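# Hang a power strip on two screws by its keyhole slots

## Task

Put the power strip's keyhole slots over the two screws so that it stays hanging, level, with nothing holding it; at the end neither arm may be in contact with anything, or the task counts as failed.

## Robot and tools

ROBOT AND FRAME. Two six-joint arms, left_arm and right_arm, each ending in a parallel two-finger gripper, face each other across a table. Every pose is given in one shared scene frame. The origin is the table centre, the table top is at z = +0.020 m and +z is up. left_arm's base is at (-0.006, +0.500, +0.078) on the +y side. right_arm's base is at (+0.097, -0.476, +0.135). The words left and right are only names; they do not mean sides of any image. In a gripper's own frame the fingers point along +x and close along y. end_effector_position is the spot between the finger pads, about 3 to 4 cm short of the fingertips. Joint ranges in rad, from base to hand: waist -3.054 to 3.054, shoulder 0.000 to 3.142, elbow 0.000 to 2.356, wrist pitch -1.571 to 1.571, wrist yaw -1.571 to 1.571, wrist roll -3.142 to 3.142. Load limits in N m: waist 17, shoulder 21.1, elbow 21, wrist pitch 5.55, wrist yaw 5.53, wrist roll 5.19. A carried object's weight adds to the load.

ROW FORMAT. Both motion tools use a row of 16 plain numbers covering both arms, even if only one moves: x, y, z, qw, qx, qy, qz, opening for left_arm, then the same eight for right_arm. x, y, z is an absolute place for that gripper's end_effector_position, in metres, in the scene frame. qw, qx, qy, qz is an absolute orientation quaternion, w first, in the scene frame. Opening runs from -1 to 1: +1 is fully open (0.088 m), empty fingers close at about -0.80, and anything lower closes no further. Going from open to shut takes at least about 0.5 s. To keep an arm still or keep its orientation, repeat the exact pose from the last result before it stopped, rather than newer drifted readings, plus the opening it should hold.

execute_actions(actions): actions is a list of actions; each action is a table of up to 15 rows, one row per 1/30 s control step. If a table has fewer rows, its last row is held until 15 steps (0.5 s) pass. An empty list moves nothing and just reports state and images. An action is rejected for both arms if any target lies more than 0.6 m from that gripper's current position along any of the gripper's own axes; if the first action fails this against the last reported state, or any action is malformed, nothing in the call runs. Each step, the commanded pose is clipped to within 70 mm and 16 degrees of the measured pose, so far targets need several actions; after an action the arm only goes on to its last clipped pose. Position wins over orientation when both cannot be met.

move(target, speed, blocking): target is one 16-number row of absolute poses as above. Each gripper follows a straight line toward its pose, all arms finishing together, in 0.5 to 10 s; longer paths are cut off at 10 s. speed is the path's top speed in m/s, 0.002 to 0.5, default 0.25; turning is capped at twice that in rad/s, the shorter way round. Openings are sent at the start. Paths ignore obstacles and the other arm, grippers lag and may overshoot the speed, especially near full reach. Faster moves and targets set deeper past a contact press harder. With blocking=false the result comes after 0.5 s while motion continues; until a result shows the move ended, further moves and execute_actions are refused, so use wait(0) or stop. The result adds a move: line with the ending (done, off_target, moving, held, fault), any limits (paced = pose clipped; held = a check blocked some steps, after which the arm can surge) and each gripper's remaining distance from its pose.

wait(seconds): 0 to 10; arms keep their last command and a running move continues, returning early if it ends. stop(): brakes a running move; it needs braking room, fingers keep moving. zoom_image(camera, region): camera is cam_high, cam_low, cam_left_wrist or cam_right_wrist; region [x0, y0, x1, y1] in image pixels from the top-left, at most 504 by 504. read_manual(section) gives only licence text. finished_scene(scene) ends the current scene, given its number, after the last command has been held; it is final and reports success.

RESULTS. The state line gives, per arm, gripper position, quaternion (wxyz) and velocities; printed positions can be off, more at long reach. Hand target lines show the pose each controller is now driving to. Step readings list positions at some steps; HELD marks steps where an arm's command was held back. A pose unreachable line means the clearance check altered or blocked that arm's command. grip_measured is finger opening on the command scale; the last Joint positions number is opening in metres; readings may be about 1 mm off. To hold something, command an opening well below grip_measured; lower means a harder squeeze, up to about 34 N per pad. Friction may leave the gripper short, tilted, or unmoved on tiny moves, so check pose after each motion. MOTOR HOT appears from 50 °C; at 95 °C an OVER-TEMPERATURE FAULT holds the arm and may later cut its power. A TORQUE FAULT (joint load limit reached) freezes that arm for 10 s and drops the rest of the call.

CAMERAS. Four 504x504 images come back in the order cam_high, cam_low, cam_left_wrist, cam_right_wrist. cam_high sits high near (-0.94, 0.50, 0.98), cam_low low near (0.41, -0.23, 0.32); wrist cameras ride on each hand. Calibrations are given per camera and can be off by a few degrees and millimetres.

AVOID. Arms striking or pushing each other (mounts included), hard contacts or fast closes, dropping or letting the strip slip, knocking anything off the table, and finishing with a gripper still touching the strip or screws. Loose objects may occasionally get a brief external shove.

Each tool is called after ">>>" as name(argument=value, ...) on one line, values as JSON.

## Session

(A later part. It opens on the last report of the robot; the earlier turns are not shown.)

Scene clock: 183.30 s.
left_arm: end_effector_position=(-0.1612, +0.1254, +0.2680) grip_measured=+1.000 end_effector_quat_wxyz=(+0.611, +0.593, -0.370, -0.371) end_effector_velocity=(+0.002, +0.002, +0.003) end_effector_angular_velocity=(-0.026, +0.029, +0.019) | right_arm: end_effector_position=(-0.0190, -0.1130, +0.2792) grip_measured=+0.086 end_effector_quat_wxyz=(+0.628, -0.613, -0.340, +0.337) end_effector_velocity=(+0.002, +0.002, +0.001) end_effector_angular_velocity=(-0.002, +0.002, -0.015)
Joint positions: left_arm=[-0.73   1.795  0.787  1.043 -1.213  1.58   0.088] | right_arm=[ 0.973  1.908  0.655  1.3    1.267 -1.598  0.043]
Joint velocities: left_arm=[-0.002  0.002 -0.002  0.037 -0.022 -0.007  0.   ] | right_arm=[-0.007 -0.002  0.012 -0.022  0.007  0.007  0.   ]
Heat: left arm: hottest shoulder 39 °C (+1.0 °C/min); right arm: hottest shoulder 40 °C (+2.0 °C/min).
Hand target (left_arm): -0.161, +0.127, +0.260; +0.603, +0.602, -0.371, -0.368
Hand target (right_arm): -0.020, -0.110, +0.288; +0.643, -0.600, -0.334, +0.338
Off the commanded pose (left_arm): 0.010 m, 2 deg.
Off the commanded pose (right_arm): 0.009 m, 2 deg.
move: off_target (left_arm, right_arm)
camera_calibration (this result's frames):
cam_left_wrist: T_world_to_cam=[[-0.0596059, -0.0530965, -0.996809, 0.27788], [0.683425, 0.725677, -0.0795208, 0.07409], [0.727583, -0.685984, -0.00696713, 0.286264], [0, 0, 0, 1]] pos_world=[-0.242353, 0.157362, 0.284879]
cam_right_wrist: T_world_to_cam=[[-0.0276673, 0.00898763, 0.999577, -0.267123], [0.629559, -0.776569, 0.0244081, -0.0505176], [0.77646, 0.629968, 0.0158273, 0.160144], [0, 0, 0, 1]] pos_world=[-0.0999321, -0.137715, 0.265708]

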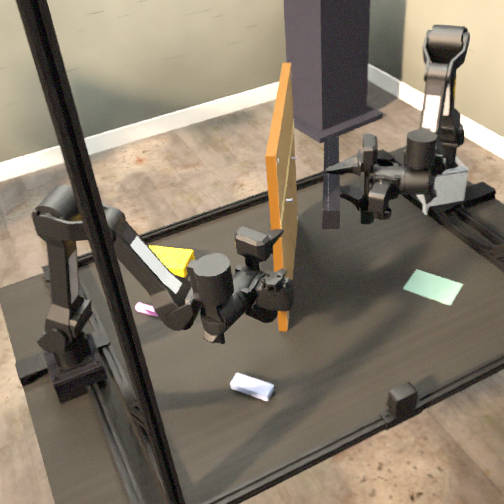

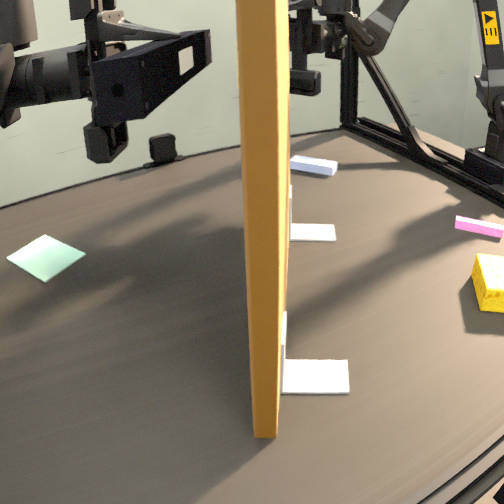

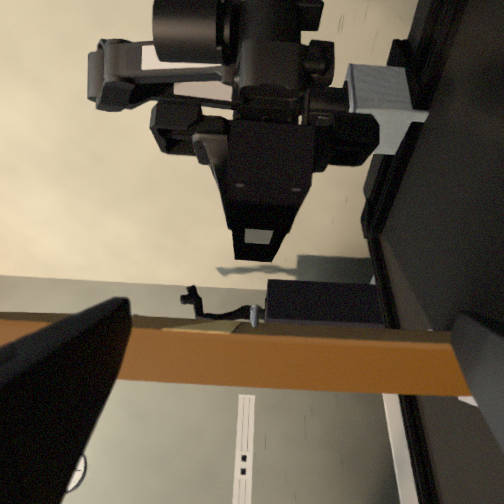

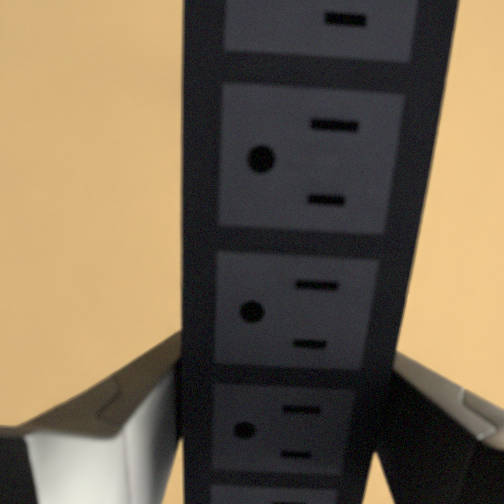

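>>> execute_actions(actions=[[[-0.162,0.127,0.258,0.6029,0.6029,-0.3695,-0.3695,1,-0.0192,-0.1098,0.2883,0.6421,-0.6019,-0.3332,0.3394,-0.5],[-0.162,0.127,0.2575,0.6029,0.6029,-0.3695,-0.3695,1,-0.0178,-0.1077,0.2886,0.6421,-0.6019,-0.3332,0.3394,-0.5],[-0.162,0.127,0.257,0.6029,0.6029,-0.3695,-0.3695,1,-0.0162,-0.1051,0.2889,0.6421,-0.6019,-0.3332,0.3394,-0.5],[-0.162,0.127,0.2565,0.6029,0.6029,-0.3695,-0.3695,1,-0.0145,-0.1026,0.2892,0.6421,-0.6019,-0.3332,0.3394,-0.5],[-0.162,0.127,0.256,0.6029,0.6029,-0.3695,-0.3695,1,-0.0129,-0.1001,0.2895,0.6421,-0.6019,-0.3332,0.3394,-0.5],[-0.162,0.127,0.2555,0.6029,0.6029,-0.3695,-0.3695,1,-0.0112,-0.0976,0.2898,0.6421,-0.6019,-0.3332,0.3394,-0.5],[-0.162,0.127,0.255,0.6029,0.6029,-0.3695,-0.3695,1,-0.0096,-0.0951,0.2901,0.6421,-0.6019,-0.3332,0.3394,-0.5],[-0.162,0.127,0.255,0.6029,0.6029,-0.3695,-0.3695,1,-0.008,-0.0926,0.2904,0.6421,-0.6019,-0.3332,0.3394,-0.5],[-0.162,0.127,0.255,0.6029,0.6029,-0.3695,-0.3695,1,-0.0063,-0.0901,0.2907,0.6421,-0.6019,-0.3332,0.3394,-0.5],[-0.162,0.127,0.255,0.6029,0.6029,-0.3695,-0.3695,1,-0.0047,-0.0876,0.291,0.6421,-0.6019,-0.3332,0.3394,-0.5],[-0.162,0.127,0.255,0.6029,0.6029,-0.3695,-0.3695,1,-0.003,-0.0851,0.2913,0.6421,-0.6019,-0.3332,0.3394,-0.5],[-0.162,0.127,0.255,0.6029,0.6029,-0.3695,-0.3695,1,-0.0014,-0.0825,0.2916,0.6421,-0.6019,-0.3332,0.3394,-0.5],[-0.162,0.127,0.255,0.6029,0.6029,-0.3695,-0.3695,1,-0.0003,-0.0809,0.2919,0.6421,-0.6019,-0.3332,0.3394,-0.5],[-0.162,0.127,0.255,0.6029,0.6029,-0.3695,-0.3695,1,0.0008,-0.0792,0.292,0.6421,-0.6019,-0.3332,0.3394,-0.5]]])

>>> wait(seconds=0.4)

>>> zoom_image(camera="cam_left_wrist", region=[190, 210, 330, 350])

Scene clock: 195.07 s.
left_arm: end_effector_position=(-0.1619, +0.1256, +0.2633) grip_measured=+1.000 end_effector_quat_wxyz=(+0.610, +0.595, -0.369, -0.371) end_effector_velocity=(+0.000, +0.001, -0.001) end_effector_angular_velocity=(-0.004, +0.015, +0.005) | right_arm: end_effector_position=(+0.0006, -0.0887, +0.2818) grip_measured=+0.086 end_effector_quat_wxyz=(+0.628, -0.617, -0.335, +0.335) end_effector_velocity=(+0.038, +0.051, +0.013) end_effector_angular_velocity=(+0.016, +0.024, -0.029)
Joint positions: left_arm=[-0.732  1.807  0.784  1.045 -1.217  1.573  0.088] | right_arm=[ 0.878  1.909  0.698  1.228  1.184 -1.573  0.043]
Joint velocities: left_arm=[-0.002 -0.002 -0.002 -0.007 -0.007 -0.022  0.   ] | right_arm=[-0.183  0.012  0.115 -0.11  -0.154  0.037 -0.   ]
Heat: left arm: hottest shoulder 38 °C (+0.0 °C/min); right arm: hottest shoulder 41 °C (+2.0 °C/min).
Hand target (left_arm): -0.162, +0.127, +0.255; +0.603, +0.603, -0.369, -0.370
Hand target (right_arm): +0.001, -0.080, +0.292; +0.642, -0.602, -0.333, +0.339
Off the commanded pose (left_arm): 0.008 m, 1 deg.
Off the commanded pose (right_arm): 0.014 m, 2 deg.
Step readings (end_effector_position):
0: left_arm (-0.1612, +0.1256, +0.2676) | right_arm (-0.0188, -0.1129, +0.2789)
1: left_arm (-0.1611, +0.1256, +0.2675) | right_arm (-0.0188, -0.1129, +0.2785)
2: left_arm (-0.1613, +0.1257, +0.2673) | right_arm (-0.0186, -0.1127, +0.2780)
4: left_arm (-0.1614, +0.1257, +0.2669) | right_arm (-0.0169, -0.1114, +0.2772)
8: left_arm (-0.1618, +0.1256, +0.2647) | right_arm (-0.0108, -0.1041, +0.2779)
15: end_effector_position above
camera_calibration (this result's frames):
cam_left_wrist: T_world_to_cam=[[-0.0577015, -0.0475534, -0.997201, 0.272824], [0.682509, 0.727105, -0.0741657, 0.0722834], [0.728596, -0.684878, -0.00949942, 0.287466], [0, 0, 0, 1]] pos_world=[-0.243038, 0.157295, 0.280152]
cam_right_wrist: T_world_to_cam=[[-0.0269123, 0.0182891, 0.99947, -0.268469], [0.620225, -0.783809, 0.0310433, -0.0465787], [0.783962, 0.620732, 0.00975074, 0.130421], [0, 0, 0, 1]] pos_world=[-0.0805808, -0.112555, 0.268501]

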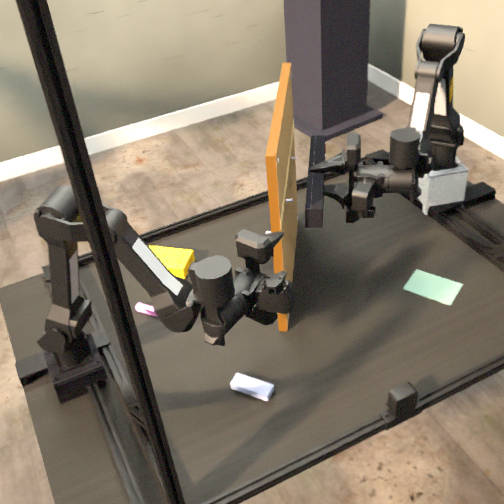

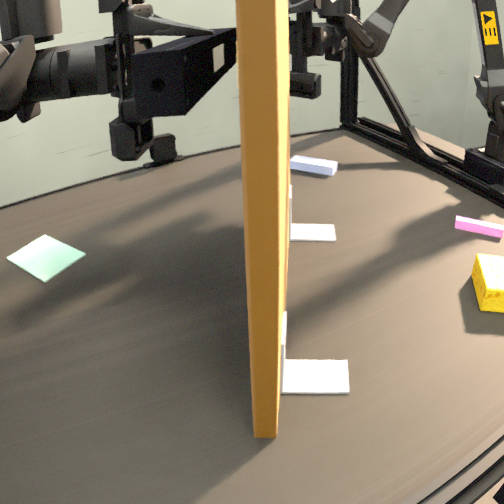

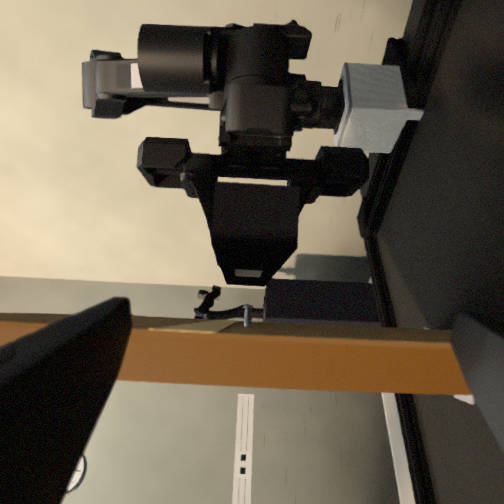

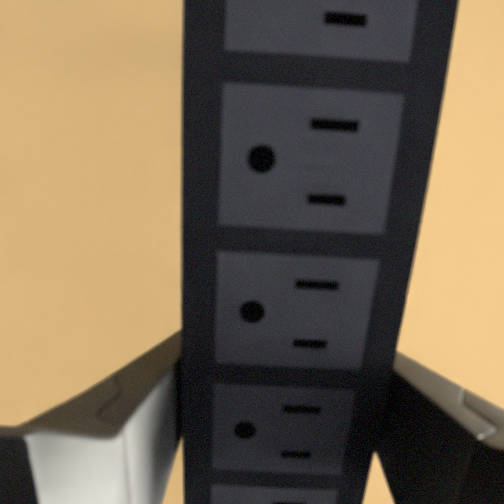

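Scene clock: 195.47 s.
left_arm: end_effector_position=(-0.1618, +0.1256, +0.2630) grip_measured=+1.000 end_effector_quat_wxyz=(+0.609, +0.595, -0.369, -0.371) end_effector_velocity=(+0.003, +0.003, -0.004) end_effector_angular_velocity=(+0.010, +0.002, +0.019) | right_arm: end_effector_position=(+0.0029, -0.0842, +0.2816) grip_measured=+0.086 end_effector_quat_wxyz=(+0.627, -0.618, -0.335, +0.337) end_effector_velocity=(+0.000, +0.002, -0.001) end_effector_angular_velocity=(-0.010, -0.010, +0.015)
Joint positions: left_arm=[-0.732  1.807  0.784  1.045 -1.217  1.573  0.088] | right_arm=[ 0.864  1.912  0.707  1.216  1.168 -1.568  0.043]
Joint velocities: left_arm=[-0.002 -0.002 -0.007 -0.022 -0.022 -0.022  0.   ] | right_arm=[-0.007 -0.002 -0.002 -0.007 -0.022 -0.007  0.   ]
Heat: left arm: hottest shoulder 38 °C (+0.0 °C/min); right arm: hottest shoulder 41 °C (+2.0 °C/min).
Hand target (left_arm): -0.162, +0.127, +0.255; +0.603, +0.603, -0.369, -0.370
Hand target (right_arm): +0.001, -0.080, +0.292; +0.642, -0.602, -0.333, +0.339
Off the commanded pose (left_arm): 0.008 m, 1 deg.
Off the commanded pose (right_arm): 0.012 m, 3 deg.
wait: 0.40 s; at rest by 0.27 s
camera_calibration (this result's frames):
cam_left_wrist: T_world_to_cam=[[-0.0575234, -0.0471674, -0.997229, 0.272564], [0.682524, 0.727131, -0.0737624, 0.0721221], [0.728596, -0.684876, -0.0096342, 0.287499], [0, 0, 0, 1]] pos_world=[-0.243017, 0.157315, 0.279898]
cam_right_wrist: T_world_to_cam=[[-0.0268383, 0.0205363, 0.999429, -0.268173], [0.622037, -0.782302, 0.0327787, -0.0448284], [0.782528, 0.622561, 0.00822127, 0.126472], [0, 0, 0, 1]] pos_world=[-0.0782804, -0.108299, 0.268449]

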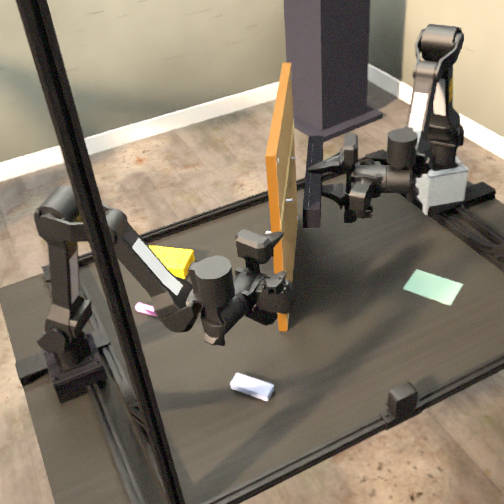

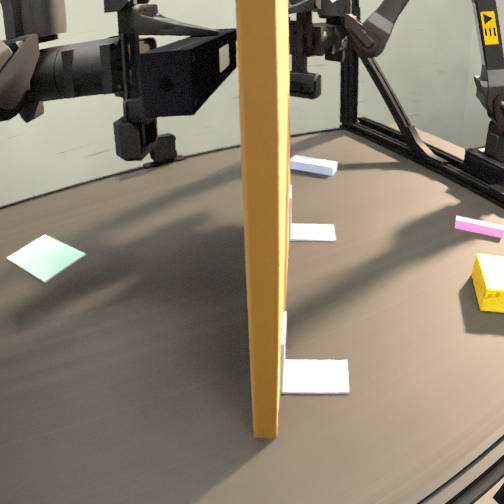

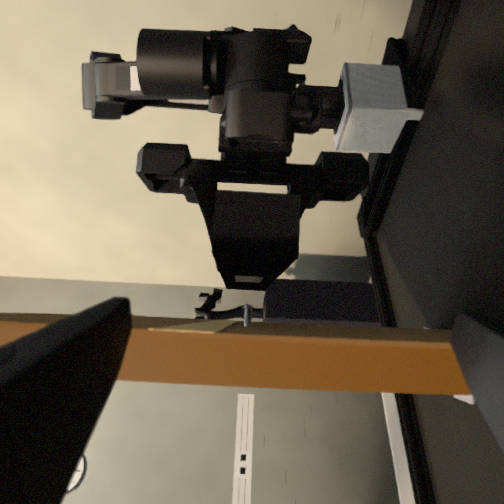

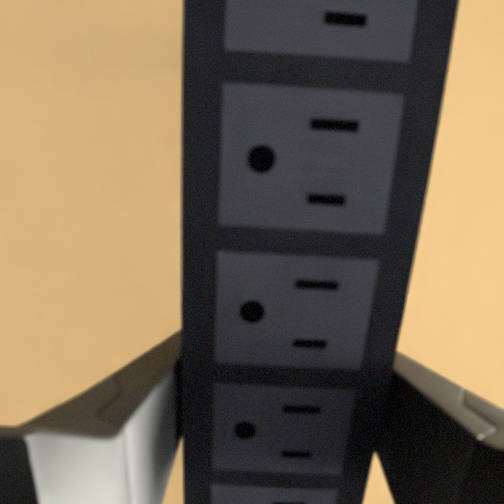

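Region (190, 210, 330, 350) of cam_left_wrist's 504x504 image, scaled by 3.600, with more detail than that image has.

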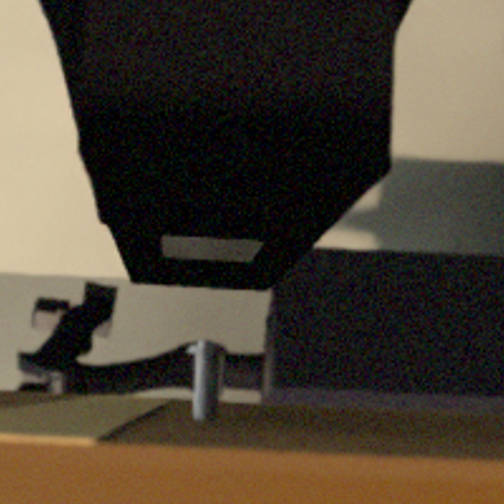

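>>> zoom_image(camera="cam_high", region=[255, 125, 365, 235])

Region (255, 125, 365, 235) of cam_high's 504x504 image, scaled by 4.582, with more detail than that image has.

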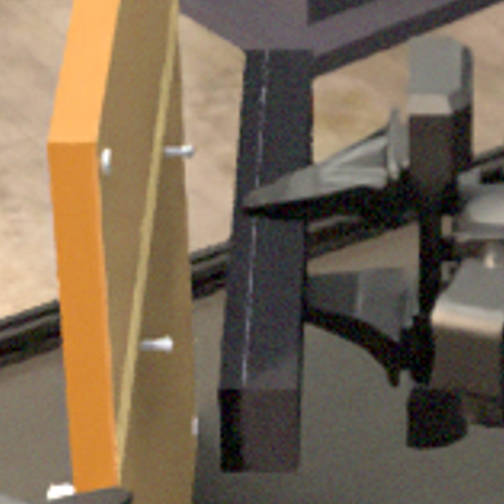

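>>> execute_actions(actions=[[[-0.162,0.127,0.255,0.6029,0.6029,-0.3695,-0.3695,1,0.0015,-0.0783,0.2923,0.6426,-0.6013,-0.3329,0.3397,-0.5],[-0.162,0.127,0.255,0.6029,0.6029,-0.3695,-0.3695,1,0.0023,-0.0774,0.2925,0.6432,-0.6008,-0.3326,0.34,-0.5],[-0.162,0.127,0.255,0.6029,0.6029,-0.3695,-0.3695,1,0.003,-0.0765,0.2928,0.6437,-0.6002,-0.3323,0.3402,-0.5],[-0.162,0.127,0.255,0.6029,0.6029,-0.3695,-0.3695,1,0.0038,-0.0756,0.2931,0.6442,-0.5997,-0.332,0.3405,-0.5],[-0.162,0.127,0.255,0.6029,0.6029,-0.3695,-0.3695,1,0.0045,-0.0747,0.2933,0.6448,-0.5991,-0.3317,0.3408,-0.5],[-0.162,0.127,0.255,0.6029,0.6029,-0.3695,-0.3695,1,0.0053,-0.0738,0.2936,0.6453,-0.5986,-0.3314,0.3411,-0.5],[-0.162,0.127,0.255,0.6029,0.6029,-0.3695,-0.3695,1,0.006,-0.0728,0.2939,0.6458,-0.598,-0.331,0.3414,-0.5],[-0.162,0.127,0.255,0.6029,0.6029,-0.3695,-0.3695,1,0.0067,-0.0719,0.2941,0.6464,-0.5974,-0.3307,0.3417,-0.5],[-0.162,0.127,0.255,0.6029,0.6029,-0.3695,-0.3695,1,0.0075,-0.071,0.2944,0.6469,-0.5969,-0.3304,0.342,-0.5],[-0.162,0.127,0.255,0.6029,0.6029,-0.3695,-0.3695,1,0.0082,-0.0701,0.2947,0.6474,-0.5963,-0.3301,0.3422,-0.5],[-0.162,0.127,0.255,0.6029,0.6029,-0.3695,-0.3695,1,0.009,-0.0692,0.2949,0.648,-0.5958,-0.3298,0.3425,-0.5],[-0.162,0.127,0.255,0.6029,0.6029,-0.3695,-0.3695,1,0.0097,-0.0683,0.2952,0.6485,-0.5952,-0.3295,0.3428,-0.5]]])

>>> wait(seconds=0.3)

>>> zoom_image(camera="cam_left_wrist", region=[190, 240, 300, 350])

>>> zoom_image(camera="cam_high", region=[255, 125, 365, 235])

Scene clock: 215.33 s.
left_arm: end_effector_position=(-0.1618, +0.1256, +0.2628) grip_measured=+1.000 end_effector_quat_wxyz=(+0.609, +0.596, -0.369, -0.371) end_effector_velocity=(+0.001, +0.002, -0.000) end_effector_angular_velocity=(-0.005, +0.008, +0.005) | right_arm: end_effector_position=(+0.0112, -0.0740, +0.2839) grip_measured=+0.085 end_effector_quat_wxyz=(+0.632, -0.613, -0.331, +0.340) end_effector_velocity=(+0.018, +0.010, +0.002) end_effector_angular_velocity=(+0.002, +0.012, -0.034)
Joint positions: left_arm=[-0.732  1.808  0.783  1.045 -1.217  1.573  0.088] | right_arm=[ 0.825  1.913  0.728  1.189  1.131 -1.544  0.043]
Joint velocities: left_arm=[-0.002 -0.002 -0.007  0.007 -0.007 -0.007  0.   ] | right_arm=[-0.056 -0.002  0.022 -0.037 -0.022  0.022 -0.   ]
Heat: left arm: hottest shoulder 38 °C (+0.0 °C/min); right arm: hottest shoulder 43 °C (+4.1 °C/min).
Hand target (left_arm): -0.162, +0.127, +0.255; +0.603, +0.603, -0.369, -0.369
Hand target (right_arm): +0.010, -0.069, +0.295; +0.648, -0.595, -0.330, +0.343
Off the commanded pose (left_arm): 0.008 m, 1 deg.
Off the commanded pose (right_arm): 0.013 m, 3 deg.
Step readings (end_effector_position):
0: left_arm (-0.1618, +0.1256, +0.2629) | right_arm (+0.0030, -0.0840, +0.2817)
1: left_arm (-0.1618, +0.1256, +0.2629) | right_arm (+0.0030, -0.0839, +0.2815)
2: left_arm (-0.1618, +0.1256, +0.2629) | right_arm (+0.0030, -0.0836, +0.2815)
4: left_arm (-0.1618, +0.1256, +0.2629) | right_arm (+0.0036, -0.0824, +0.2818)
8: left_arm (-0.1618, +0.1256, +0.2629) | right_arm (+0.0063, -0.0793, +0.2825)
15: end_effector_position above
camera_calibration (this result's frames):
cam_left_wrist: T_world_to_cam=[[-0.0569939, -0.046626, -0.997285, 0.272351], [0.682284, 0.727433, -0.0730015, 0.0717372], [0.728862, -0.684593, -0.00964704, 0.287488], [0, 0, 0, 1]] pos_world=[-0.242962, 0.157327, 0.279622]
cam_right_wrist: T_world_to_cam=[[-0.0100592, 0.0120287, 0.999877, -0.271372], [0.621306, -0.783411, 0.0156751, -0.0373113], [0.783503, 0.621388, 0.000406976, 0.115715], [0, 0, 0, 1]] pos_world=[-0.0702109, -0.0978696, 0.271876]

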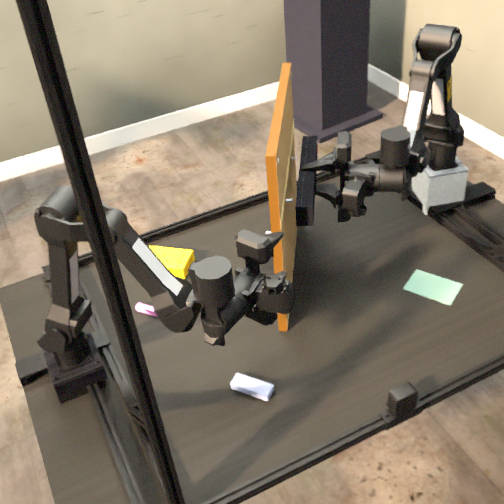

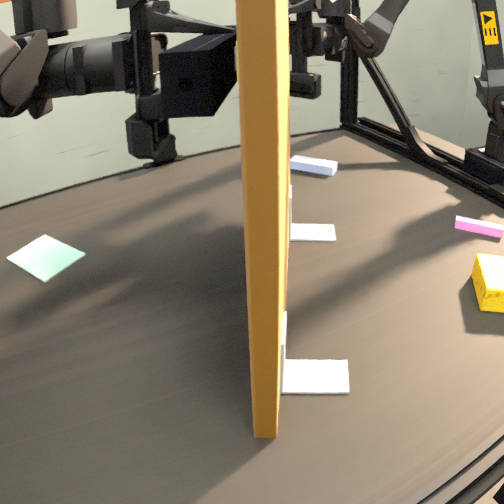

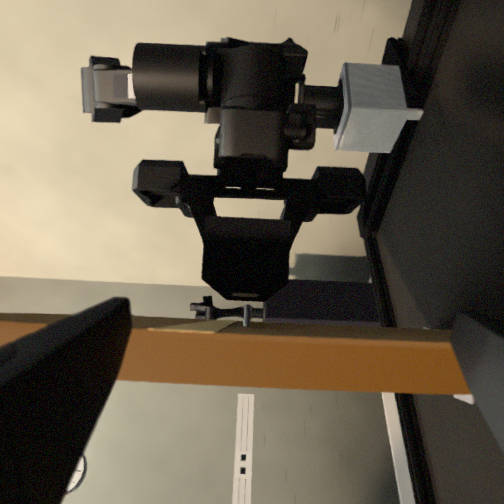

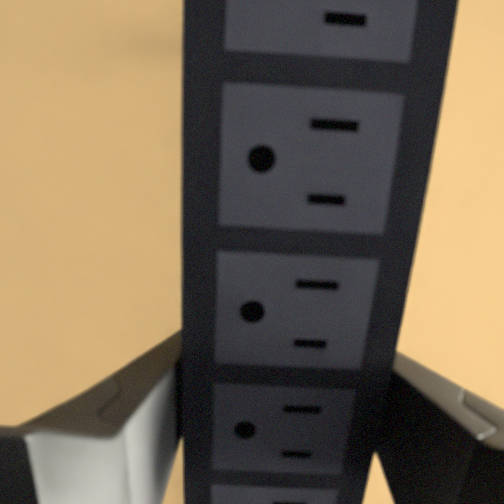

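Scene clock: 215.63 s.
left_arm: end_effector_position=(-0.1618, +0.1256, +0.2626) grip_measured=+1.000 end_effector_quat_wxyz=(+0.609, +0.596, -0.369, -0.371) end_effector_velocity=(+0.000, +0.001, -0.001) end_effector_angular_velocity=(+0.002, +0.002, +0.005) | right_arm: end_effector_position=(+0.0116, -0.0731, +0.2839) grip_measured=+0.085 end_effector_quat_wxyz=(+0.632, -0.612, -0.331, +0.341) end_effector_velocity=(-0.000, +0.001, -0.003) end_effector_angular_velocity=(-0.015, -0.005, +0.005)
Joint positions: left_arm=[-0.732  1.808  0.783  1.045 -1.217  1.573  0.088] | right_arm=[ 0.822  1.913  0.73   1.186  1.127 -1.541  0.043]
Joint velocities: left_arm=[-0.002 -0.002 -0.002 -0.007 -0.007 -0.007  0.   ] | right_arm=[-0.002  0.002  0.002 -0.022 -0.007  0.007  0.   ]
Heat: left arm: hottest shoulder 38 °C (+0.0 °C/min); right arm: hottest shoulder 43 °C (+4.0 °C/min).
Hand target (left_arm): -0.162, +0.127, +0.255; +0.603, +0.603, -0.369, -0.369
Hand target (right_arm): +0.010, -0.069, +0.295; +0.648, -0.595, -0.330, +0.343
Off the commanded pose (left_arm): 0.008 m, 1 deg.
Off the commanded pose (right_arm): 0.012 m, 3 deg.
wait: 0.30 s; at rest by 0.17 s
camera_calibration (this result's frames):
cam_left_wrist: T_world_to_cam=[[-0.0567351, -0.0463472, -0.997313, 0.272226], [0.682303, 0.727454, -0.0726211, 0.0716585], [0.728865, -0.68459, -0.00964928, 0.287487], [0, 0, 0, 1]] pos_world=[-0.242987, 0.157299, 0.279472]
cam_right_wrist: T_world_to_cam=[[-0.00853444, 0.0119577, 0.999892, -0.271439], [0.622528, -0.78246, 0.014671, -0.0364724], [0.782551, 0.622586, -0.000766184, 0.115311], [0, 0, 0, 1]] pos_world=[-0.069848, -0.0970833, 0.272033]

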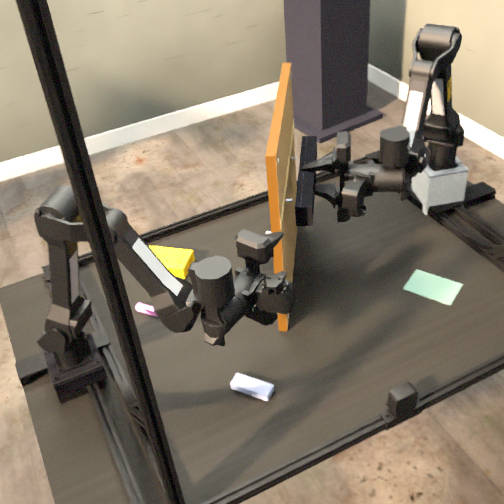

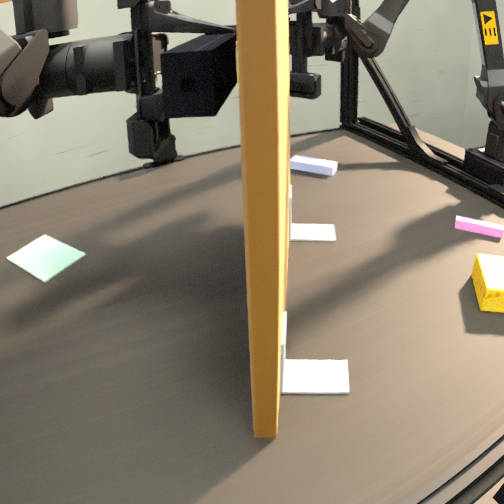

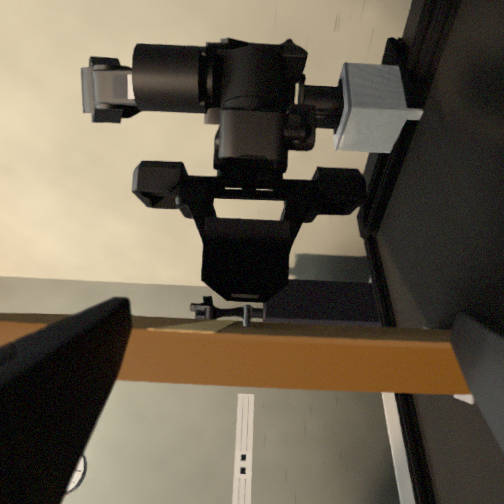

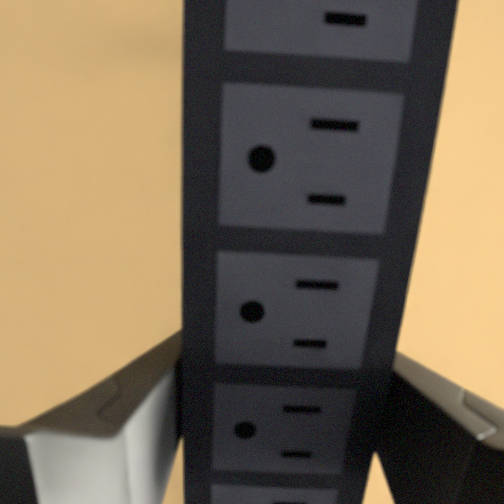

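Region (190, 240, 300, 350) of cam_left_wrist's 504x504 image, scaled by 4.582, with more detail than that image has.

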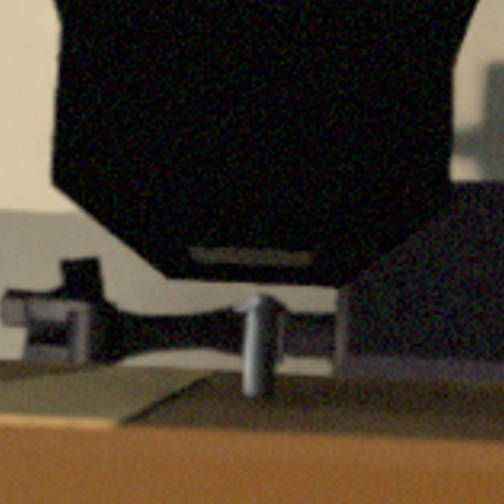

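Region (255, 125, 365, 235) of cam_high's 504x504 image, scaled by 4.582, with more detail than that image has.

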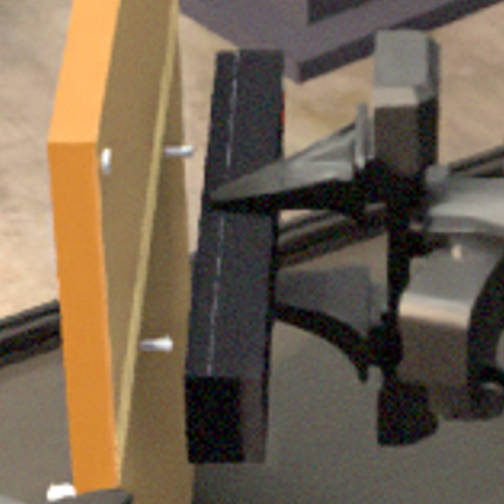

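>>> execute_actions(actions=[])

Scene clock: 226.67 s.
left_arm: end_effector_position=(-0.1618, +0.1256, +0.2625) grip_measured=+1.000 end_effector_quat_wxyz=(+0.609, +0.596, -0.369, -0.371) end_effector_velocity=(+0.001, +0.001, +0.001) end_effector_angular_velocity=(-0.009, +0.012, +0.005) | right_arm: end_effector_position=(+0.0116, -0.0729, +0.2840) grip_measured=+0.085 end_effector_quat_wxyz=(+0.633, -0.612, -0.331, +0.341) end_effector_velocity=(-0.000, +0.001, -0.001) end_effector_angular_velocity=(-0.019, -0.015, +0.005)
Joint positions: left_arm=[-0.732  1.808  0.783  1.046 -1.217  1.573  0.088] | right_arm=[ 0.822  1.913  0.731  1.185  1.126 -1.541  0.043]
Joint velocities: left_arm=[-0.002 -0.002 -0.002  0.007 -0.007 -0.007  0.   ] | right_arm=[-0.002 -0.002  0.002 -0.022 -0.007 -0.007 -0.   ]
Heat: left arm: hottest wrist pitch 38 °C (-1.0 °C/min); right arm: hottest shoulder 43 °C (+3.0 °C/min).
Hand target (left_arm): -0.162, +0.127, +0.255; +0.603, +0.603, -0.369, -0.369
Hand target (right_arm): +0.010, -0.069, +0.295; +0.648, -0.595, -0.330, +0.342
Off the commanded pose (left_arm): 0.008 m, 1 deg.
Off the commanded pose (right_arm): 0.012 m, 3 deg.
camera_calibration (this result's frames):
cam_left_wrist: T_world_to_cam=[[-0.0567351, -0.0463472, -0.997313, 0.272132], [0.682303, 0.727454, -0.0726211, 0.0716817], [0.728865, -0.68459, -0.00964928, 0.287486], [0, 0, 0, 1]] pos_world=[-0.243007, 0.157277, 0.27938]
cam_right_wrist: T_world_to_cam=[[-0.00821657, 0.0117478, 0.999897, -0.271485], [0.622533, -0.782462, 0.0143088, -0.0362144], [0.78255, 0.622587, -0.000884238, 0.1152], [0, 0, 0, 1]] pos_world=[-0.0698356, -0.096869, 0.272077]

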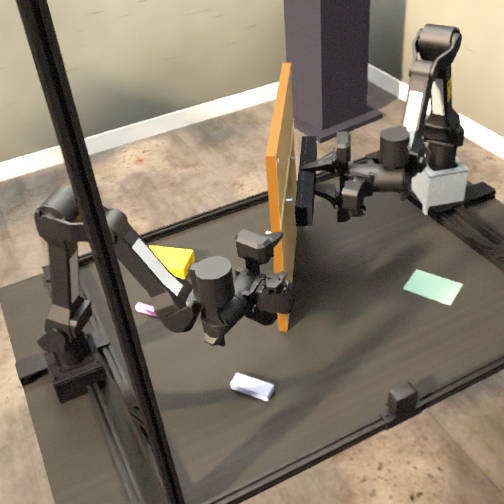

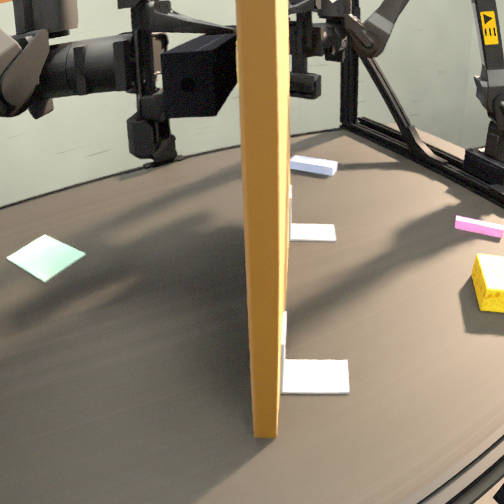

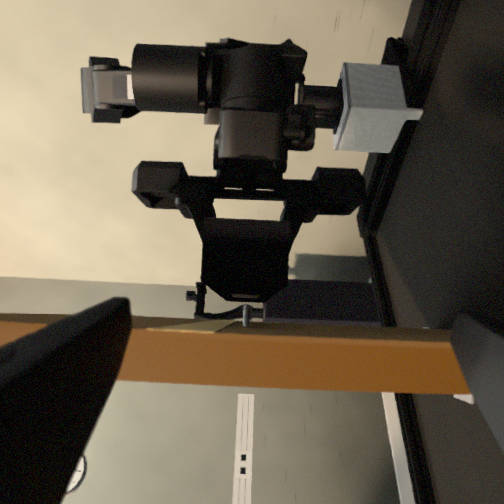

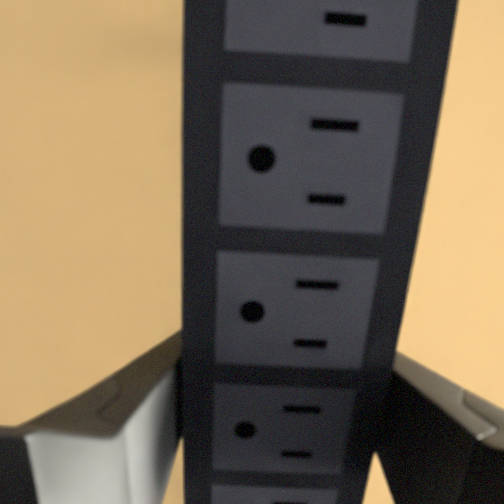

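>>> execute_actions(actions=[[[-0.162,0.127,0.255,0.6029,0.6029,-0.3695,-0.3695,1,0.0102,-0.0677,0.2954,0.6485,-0.5952,-0.3295,0.3428,-0.5],[-0.162,0.127,0.255,0.6029,0.6029,-0.3695,-0.3695,1,0.0107,-0.0671,0.2956,0.6485,-0.5952,-0.3295,0.3428,-0.5],[-0.162,0.127,0.255,0.6029,0.6029,-0.3695,-0.3695,1,0.0112,-0.0666,0.2958,0.6485,-0.5952,-0.3295,0.3428,-0.5],[-0.162,0.127,0.255,0.6029,0.6029,-0.3695,-0.3695,1,0.0117,-0.0660,0.2960,0.6485,-0.5952,-0.3295,0.3428,-0.5],[-0.162,0.127,0.255,0.6029,0.6029,-0.3695,-0.3695,1,0.0122,-0.0654,0.2962,0.6485,-0.5952,-0.3295,0.3428,-0.5],[-0.162,0.127,0.255,0.6029,0.6029,-0.3695,-0.3695,1,0.0127,-0.0648,0.2964,0.6485,-0.5952,-0.3295,0.3428,-0.5],[-0.162,0.127,0.255,0.6029,0.6029,-0.3695,-0.3695,1,0.0132,-0.0642,0.2965,0.6485,-0.5952,-0.3295,0.3428,-0.5],[-0.162,0.127,0.255,0.6029,0.6029,-0.3695,-0.3695,1,0.0136,-0.0637,0.2966,0.6485,-0.5952,-0.3295,0.3428,-0.5]]])

>>> zoom_image(camera="cam_left_wrist", region=[190,240,300,350])

>>> zoom_image(camera="cam_high", region=[255,125,365,235])

Scene clock: 232.10 s.
left_arm: end_effector_position=(-0.1619, +0.1257, +0.2623) grip_measured=+1.000 end_effector_quat_wxyz=(+0.609, +0.596, -0.369, -0.371) end_effector_velocity=(+0.001, +0.002, +0.001) end_effector_angular_velocity=(-0.009, +0.012, +0.005) | right_arm: end_effector_position=(+0.0154, -0.0686, +0.2848) grip_measured=+0.084 end_effector_quat_wxyz=(+0.632, -0.612, -0.330, +0.341) end_effector_velocity=(-0.001, +0.001, -0.001) end_effector_angular_velocity=(-0.010, -0.010, +0.020)
Joint positions: left_arm=[-0.732  1.809  0.783  1.046 -1.217  1.573  0.088] | right_arm=[ 0.805  1.913  0.74   1.174  1.11  -1.539  0.043]
Joint velocities: left_arm=[-0.002 -0.007 -0.007  0.007 -0.007 -0.007  0.   ] | right_arm=[-0.002 -0.002 -0.002 -0.007 -0.022 -0.007 -0.   ]
Heat: left arm: hottest wrist pitch 38 °C (-1.0 °C/min); right arm: hottest shoulder 44 °C (+4.0 °C/min).
Hand target (left_arm): -0.162, +0.127, +0.255; +0.603, +0.603, -0.370, -0.370
Hand target (right_arm): +0.014, -0.064, +0.297; +0.648, -0.595, -0.330, +0.343
Off the commanded pose (left_arm): 0.007 m, 1 deg.
Off the commanded pose (right_arm): 0.013 m, 3 deg.
Step readings (end_effector_position):
0: left_arm (-0.1619, +0.1257, +0.2623) | right_arm (+0.0115, -0.0728, +0.2839)
1: left_arm (-0.1619, +0.1257, +0.2623) | right_arm (+0.0115, -0.0728, +0.2839)
2: left_arm (-0.1619, +0.1257, +0.2623) | right_arm (+0.0115, -0.0727, +0.2838)
4: left_arm (-0.1619, +0.1257, +0.2623) | right_arm (+0.0119, -0.0720, +0.2838)
8: left_arm (-0.1619, +0.1257, +0.2623) | right_arm (+0.0139, -0.0701, +0.2844)
15: end_effector_position above
camera_calibration (this result's frames):
cam_left_wrist: T_world_to_cam=[[-0.0562348, -0.0457681, -0.997368, 0.271901], [0.682618, 0.727234, -0.0718601, 0.0715606], [0.728608, -0.684862, -0.00965374, 0.287622], [0, 0, 0, 1]] pos_world=[-0.243122, 0.157385, 0.279105]
cam_right_wrist: T_world_to_cam=[[-0.00819431, 0.0133165, 0.999878, -0.272204], [0.621937, -0.782913, 0.0155239, -0.0356526], [0.783024, 0.621988, -0.00186662, 0.109738], [0, 0, 0, 1]] pos_world=[-0.0659846, -0.092544, 0.272929]

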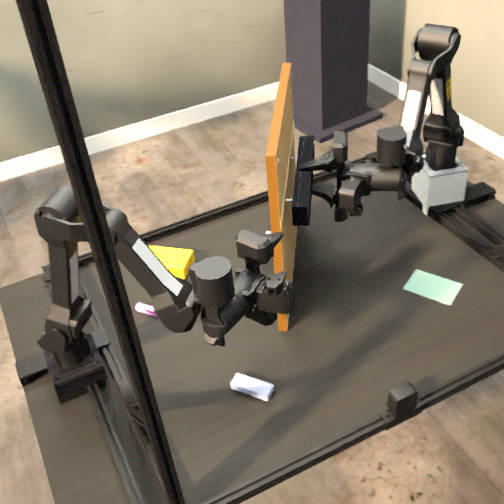

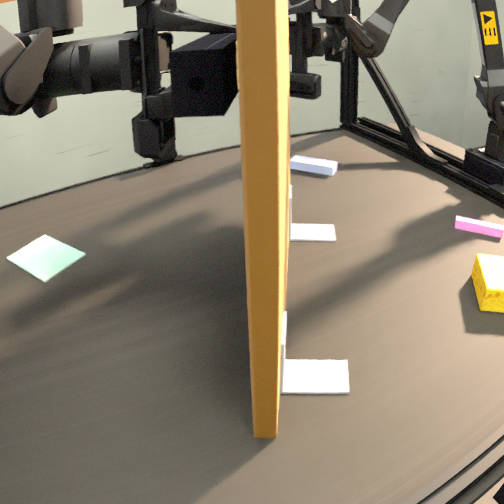

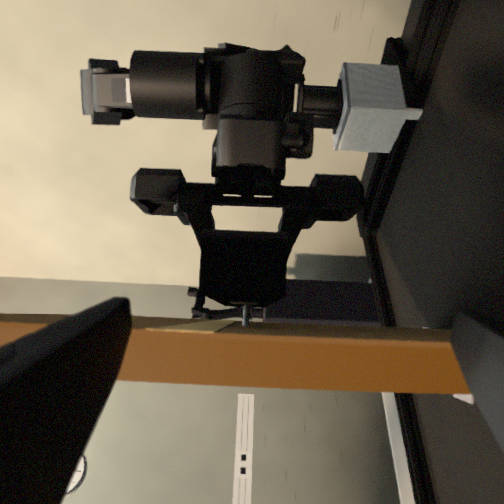

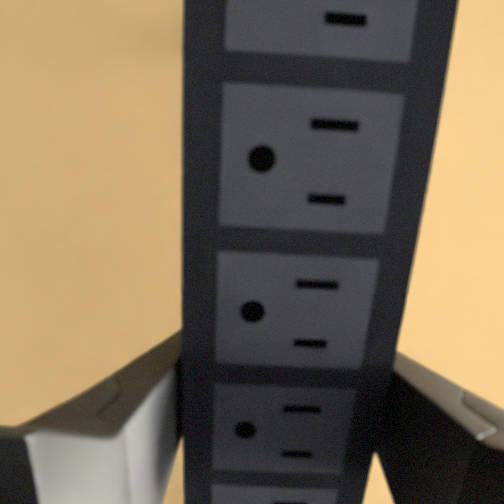

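Region (190, 240, 300, 350) of cam_left_wrist's 504x504 image, scaled by 4.582, with more detail than that image has.

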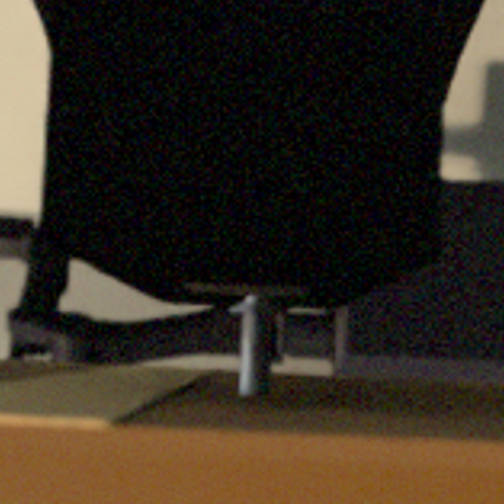

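Region (255, 125, 365, 235) of cam_high's 504x504 image, scaled by 4.582, with more detail than that image has.

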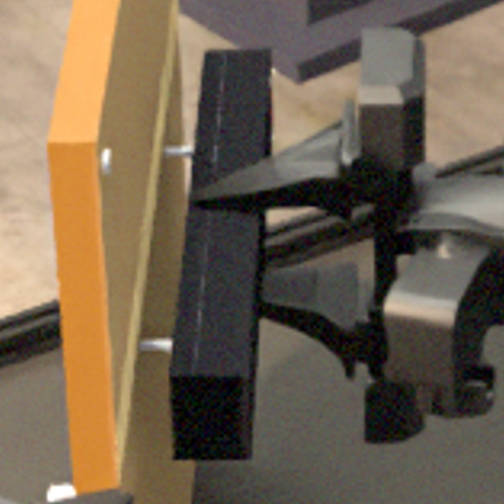

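>>> zoom_image(camera="cam_left_wrist", region=[215,285,275,335])

Region (215, 285, 275, 335) of cam_left_wrist's 504x504 image, scaled by 8.400, with more detail than that image has.

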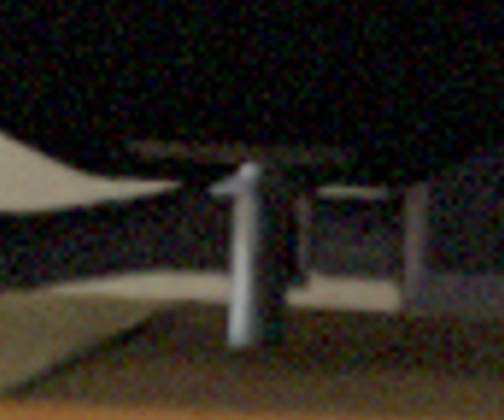

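>>> execute_actions(actions=[[[-0.162,0.127,0.255,0.6029,0.6029,-0.3695,-0.3695,1,0.0137,-0.0635,0.2969,0.6485,-0.5952,-0.3295,0.3428,-0.5],[-0.162,0.127,0.255,0.6029,0.6029,-0.3695,-0.3695,1,0.0139,-0.0633,0.2972,0.6485,-0.5952,-0.3295,0.3428,-0.5],[-0.162,0.127,0.255,0.6029,0.6029,-0.3695,-0.3695,1,0.0140,-0.0631,0.2975,0.6485,-0.5952,-0.3295,0.3428,-0.5],[-0.162,0.127,0.255,0.6029,0.6029,-0.3695,-0.3695,1,0.0142,-0.0628,0.2978,0.6485,-0.5952,-0.3295,0.3428,-0.5],[-0.162,0.127,0.255,0.6029,0.6029,-0.3695,-0.3695,1,0.0143,-0.0626,0.2981,0.6485,-0.5952,-0.3295,0.3428,-0.5],[-0.162,0.127,0.255,0.6029,0.6029,-0.3695,-0.3695,1,0.0144,-0.0624,0.2984,0.6485,-0.5952,-0.3295,0.3428,-0.5]]])

>>> zoom_image(camera="cam_left_wrist", region=[190,240,300,350])

Scene clock: 242.53 s.
left_arm: end_effector_position=(-0.1619, +0.1257, +0.2619) grip_measured=+1.000 end_effector_quat_wxyz=(+0.609, +0.596, -0.369, -0.371) end_effector_velocity=(+0.000, +0.001, -0.002) end_effector_angular_velocity=(+0.013, -0.008, +0.005) | right_arm: end_effector_position=(+0.0161, -0.0669, +0.2846) grip_measured=+0.084 end_effector_quat_wxyz=(+0.630, -0.614, -0.330, +0.341) end_effector_velocity=(+0.001, +0.000, -0.001) end_effector_angular_velocity=(-0.019, -0.015, +0.005)
Joint positions: left_arm=[-0.732  1.81   0.783  1.046 -1.217  1.572  0.088] | right_arm=[ 0.801  1.914  0.745  1.164  1.105 -1.539  0.043]
Joint velocities: left_arm=[-0.002 -0.002 -0.002 -0.022 -0.007 -0.007  0.   ] | right_arm=[-0.002 -0.007 -0.002 -0.022 -0.007 -0.007 -0.   ]
Heat: left arm: hottest wrist pitch 38 °C (-1.0 °C/min); right arm: hottest shoulder 44 °C (+4.0 °C/min).
Hand target (left_arm): -0.162, +0.127, +0.255; +0.603, +0.603, -0.369, -0.369
Hand target (right_arm): +0.015, -0.063, +0.298; +0.648, -0.595, -0.330, +0.343
Off the commanded pose (left_arm): 0.007 m, 1 deg.
Off the commanded pose (right_arm): 0.015 m, 3 deg.
Step readings (end_effector_position):
0: left_arm (-0.1619, +0.1257, +0.2619) | right_arm (+0.0152, -0.0684, +0.2847)
1: left_arm (-0.1619, +0.1257, +0.2619) | right_arm (+0.0154, -0.0683, +0.2847)
2: left_arm (-0.1619, +0.1257, +0.2619) | right_arm (+0.0153, -0.0682, +0.2848)
4: left_arm (-0.1619, +0.1257, +0.2619) | right_arm (+0.0154, -0.0679, +0.2846)
8: left_arm (-0.1619, +0.1257, +0.2619) | right_arm (+0.0159, -0.0672, +0.2846)
15: end_effector_position above
camera_calibration (this result's frames):
cam_left_wrist: T_world_to_cam=[[-0.0557856, -0.0451198, -0.997423, 0.271523], [0.682374, 0.72754, -0.0710763, 0.0711895], [0.728872, -0.68458, -0.00979767, 0.287644], [0, 0, 0, 1]] pos_world=[-0.243086, 0.157373, 0.278701]
cam_right_wrist: T_world_to_cam=[[-0.0105575, 0.0177242, 0.999787, -0.271704], [0.622492, -0.782359, 0.020443, -0.036103], [0.782555, 0.622575, -0.00277335, 0.108448], [0, 0, 0, 1]] pos_world=[-0.065261, -0.0909466, 0.272685]

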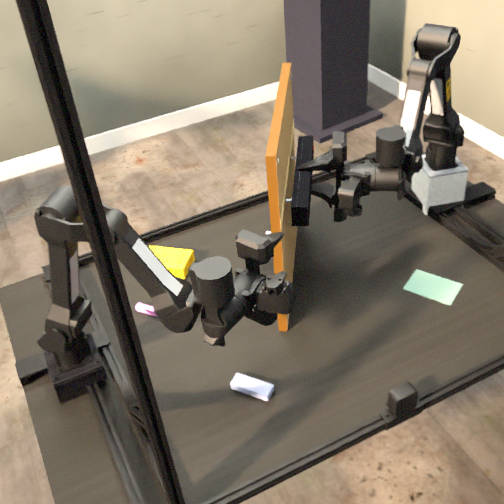

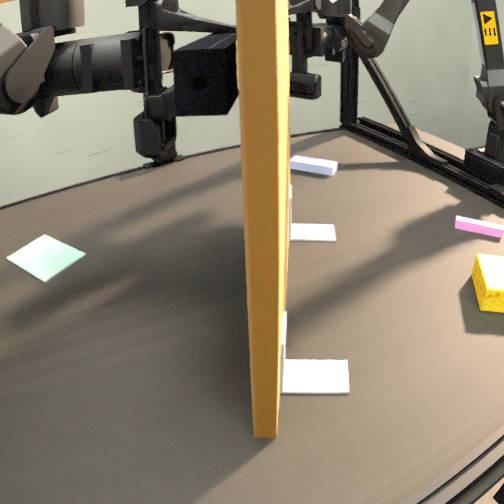

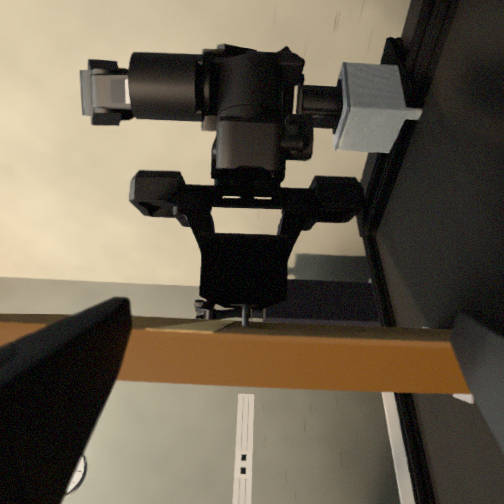

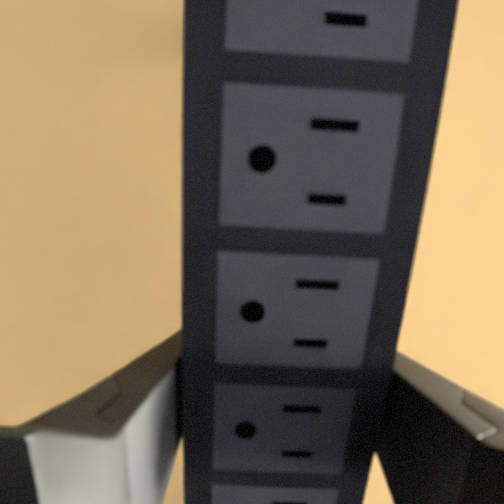

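Region (190, 240, 300, 350) of cam_left_wrist's 504x504 image, scaled by 4.582, with more detail than that image has.

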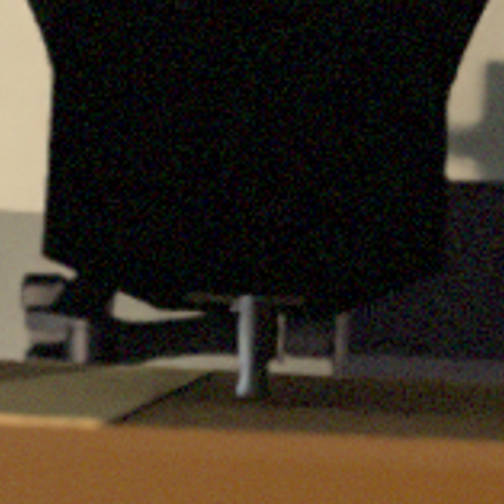

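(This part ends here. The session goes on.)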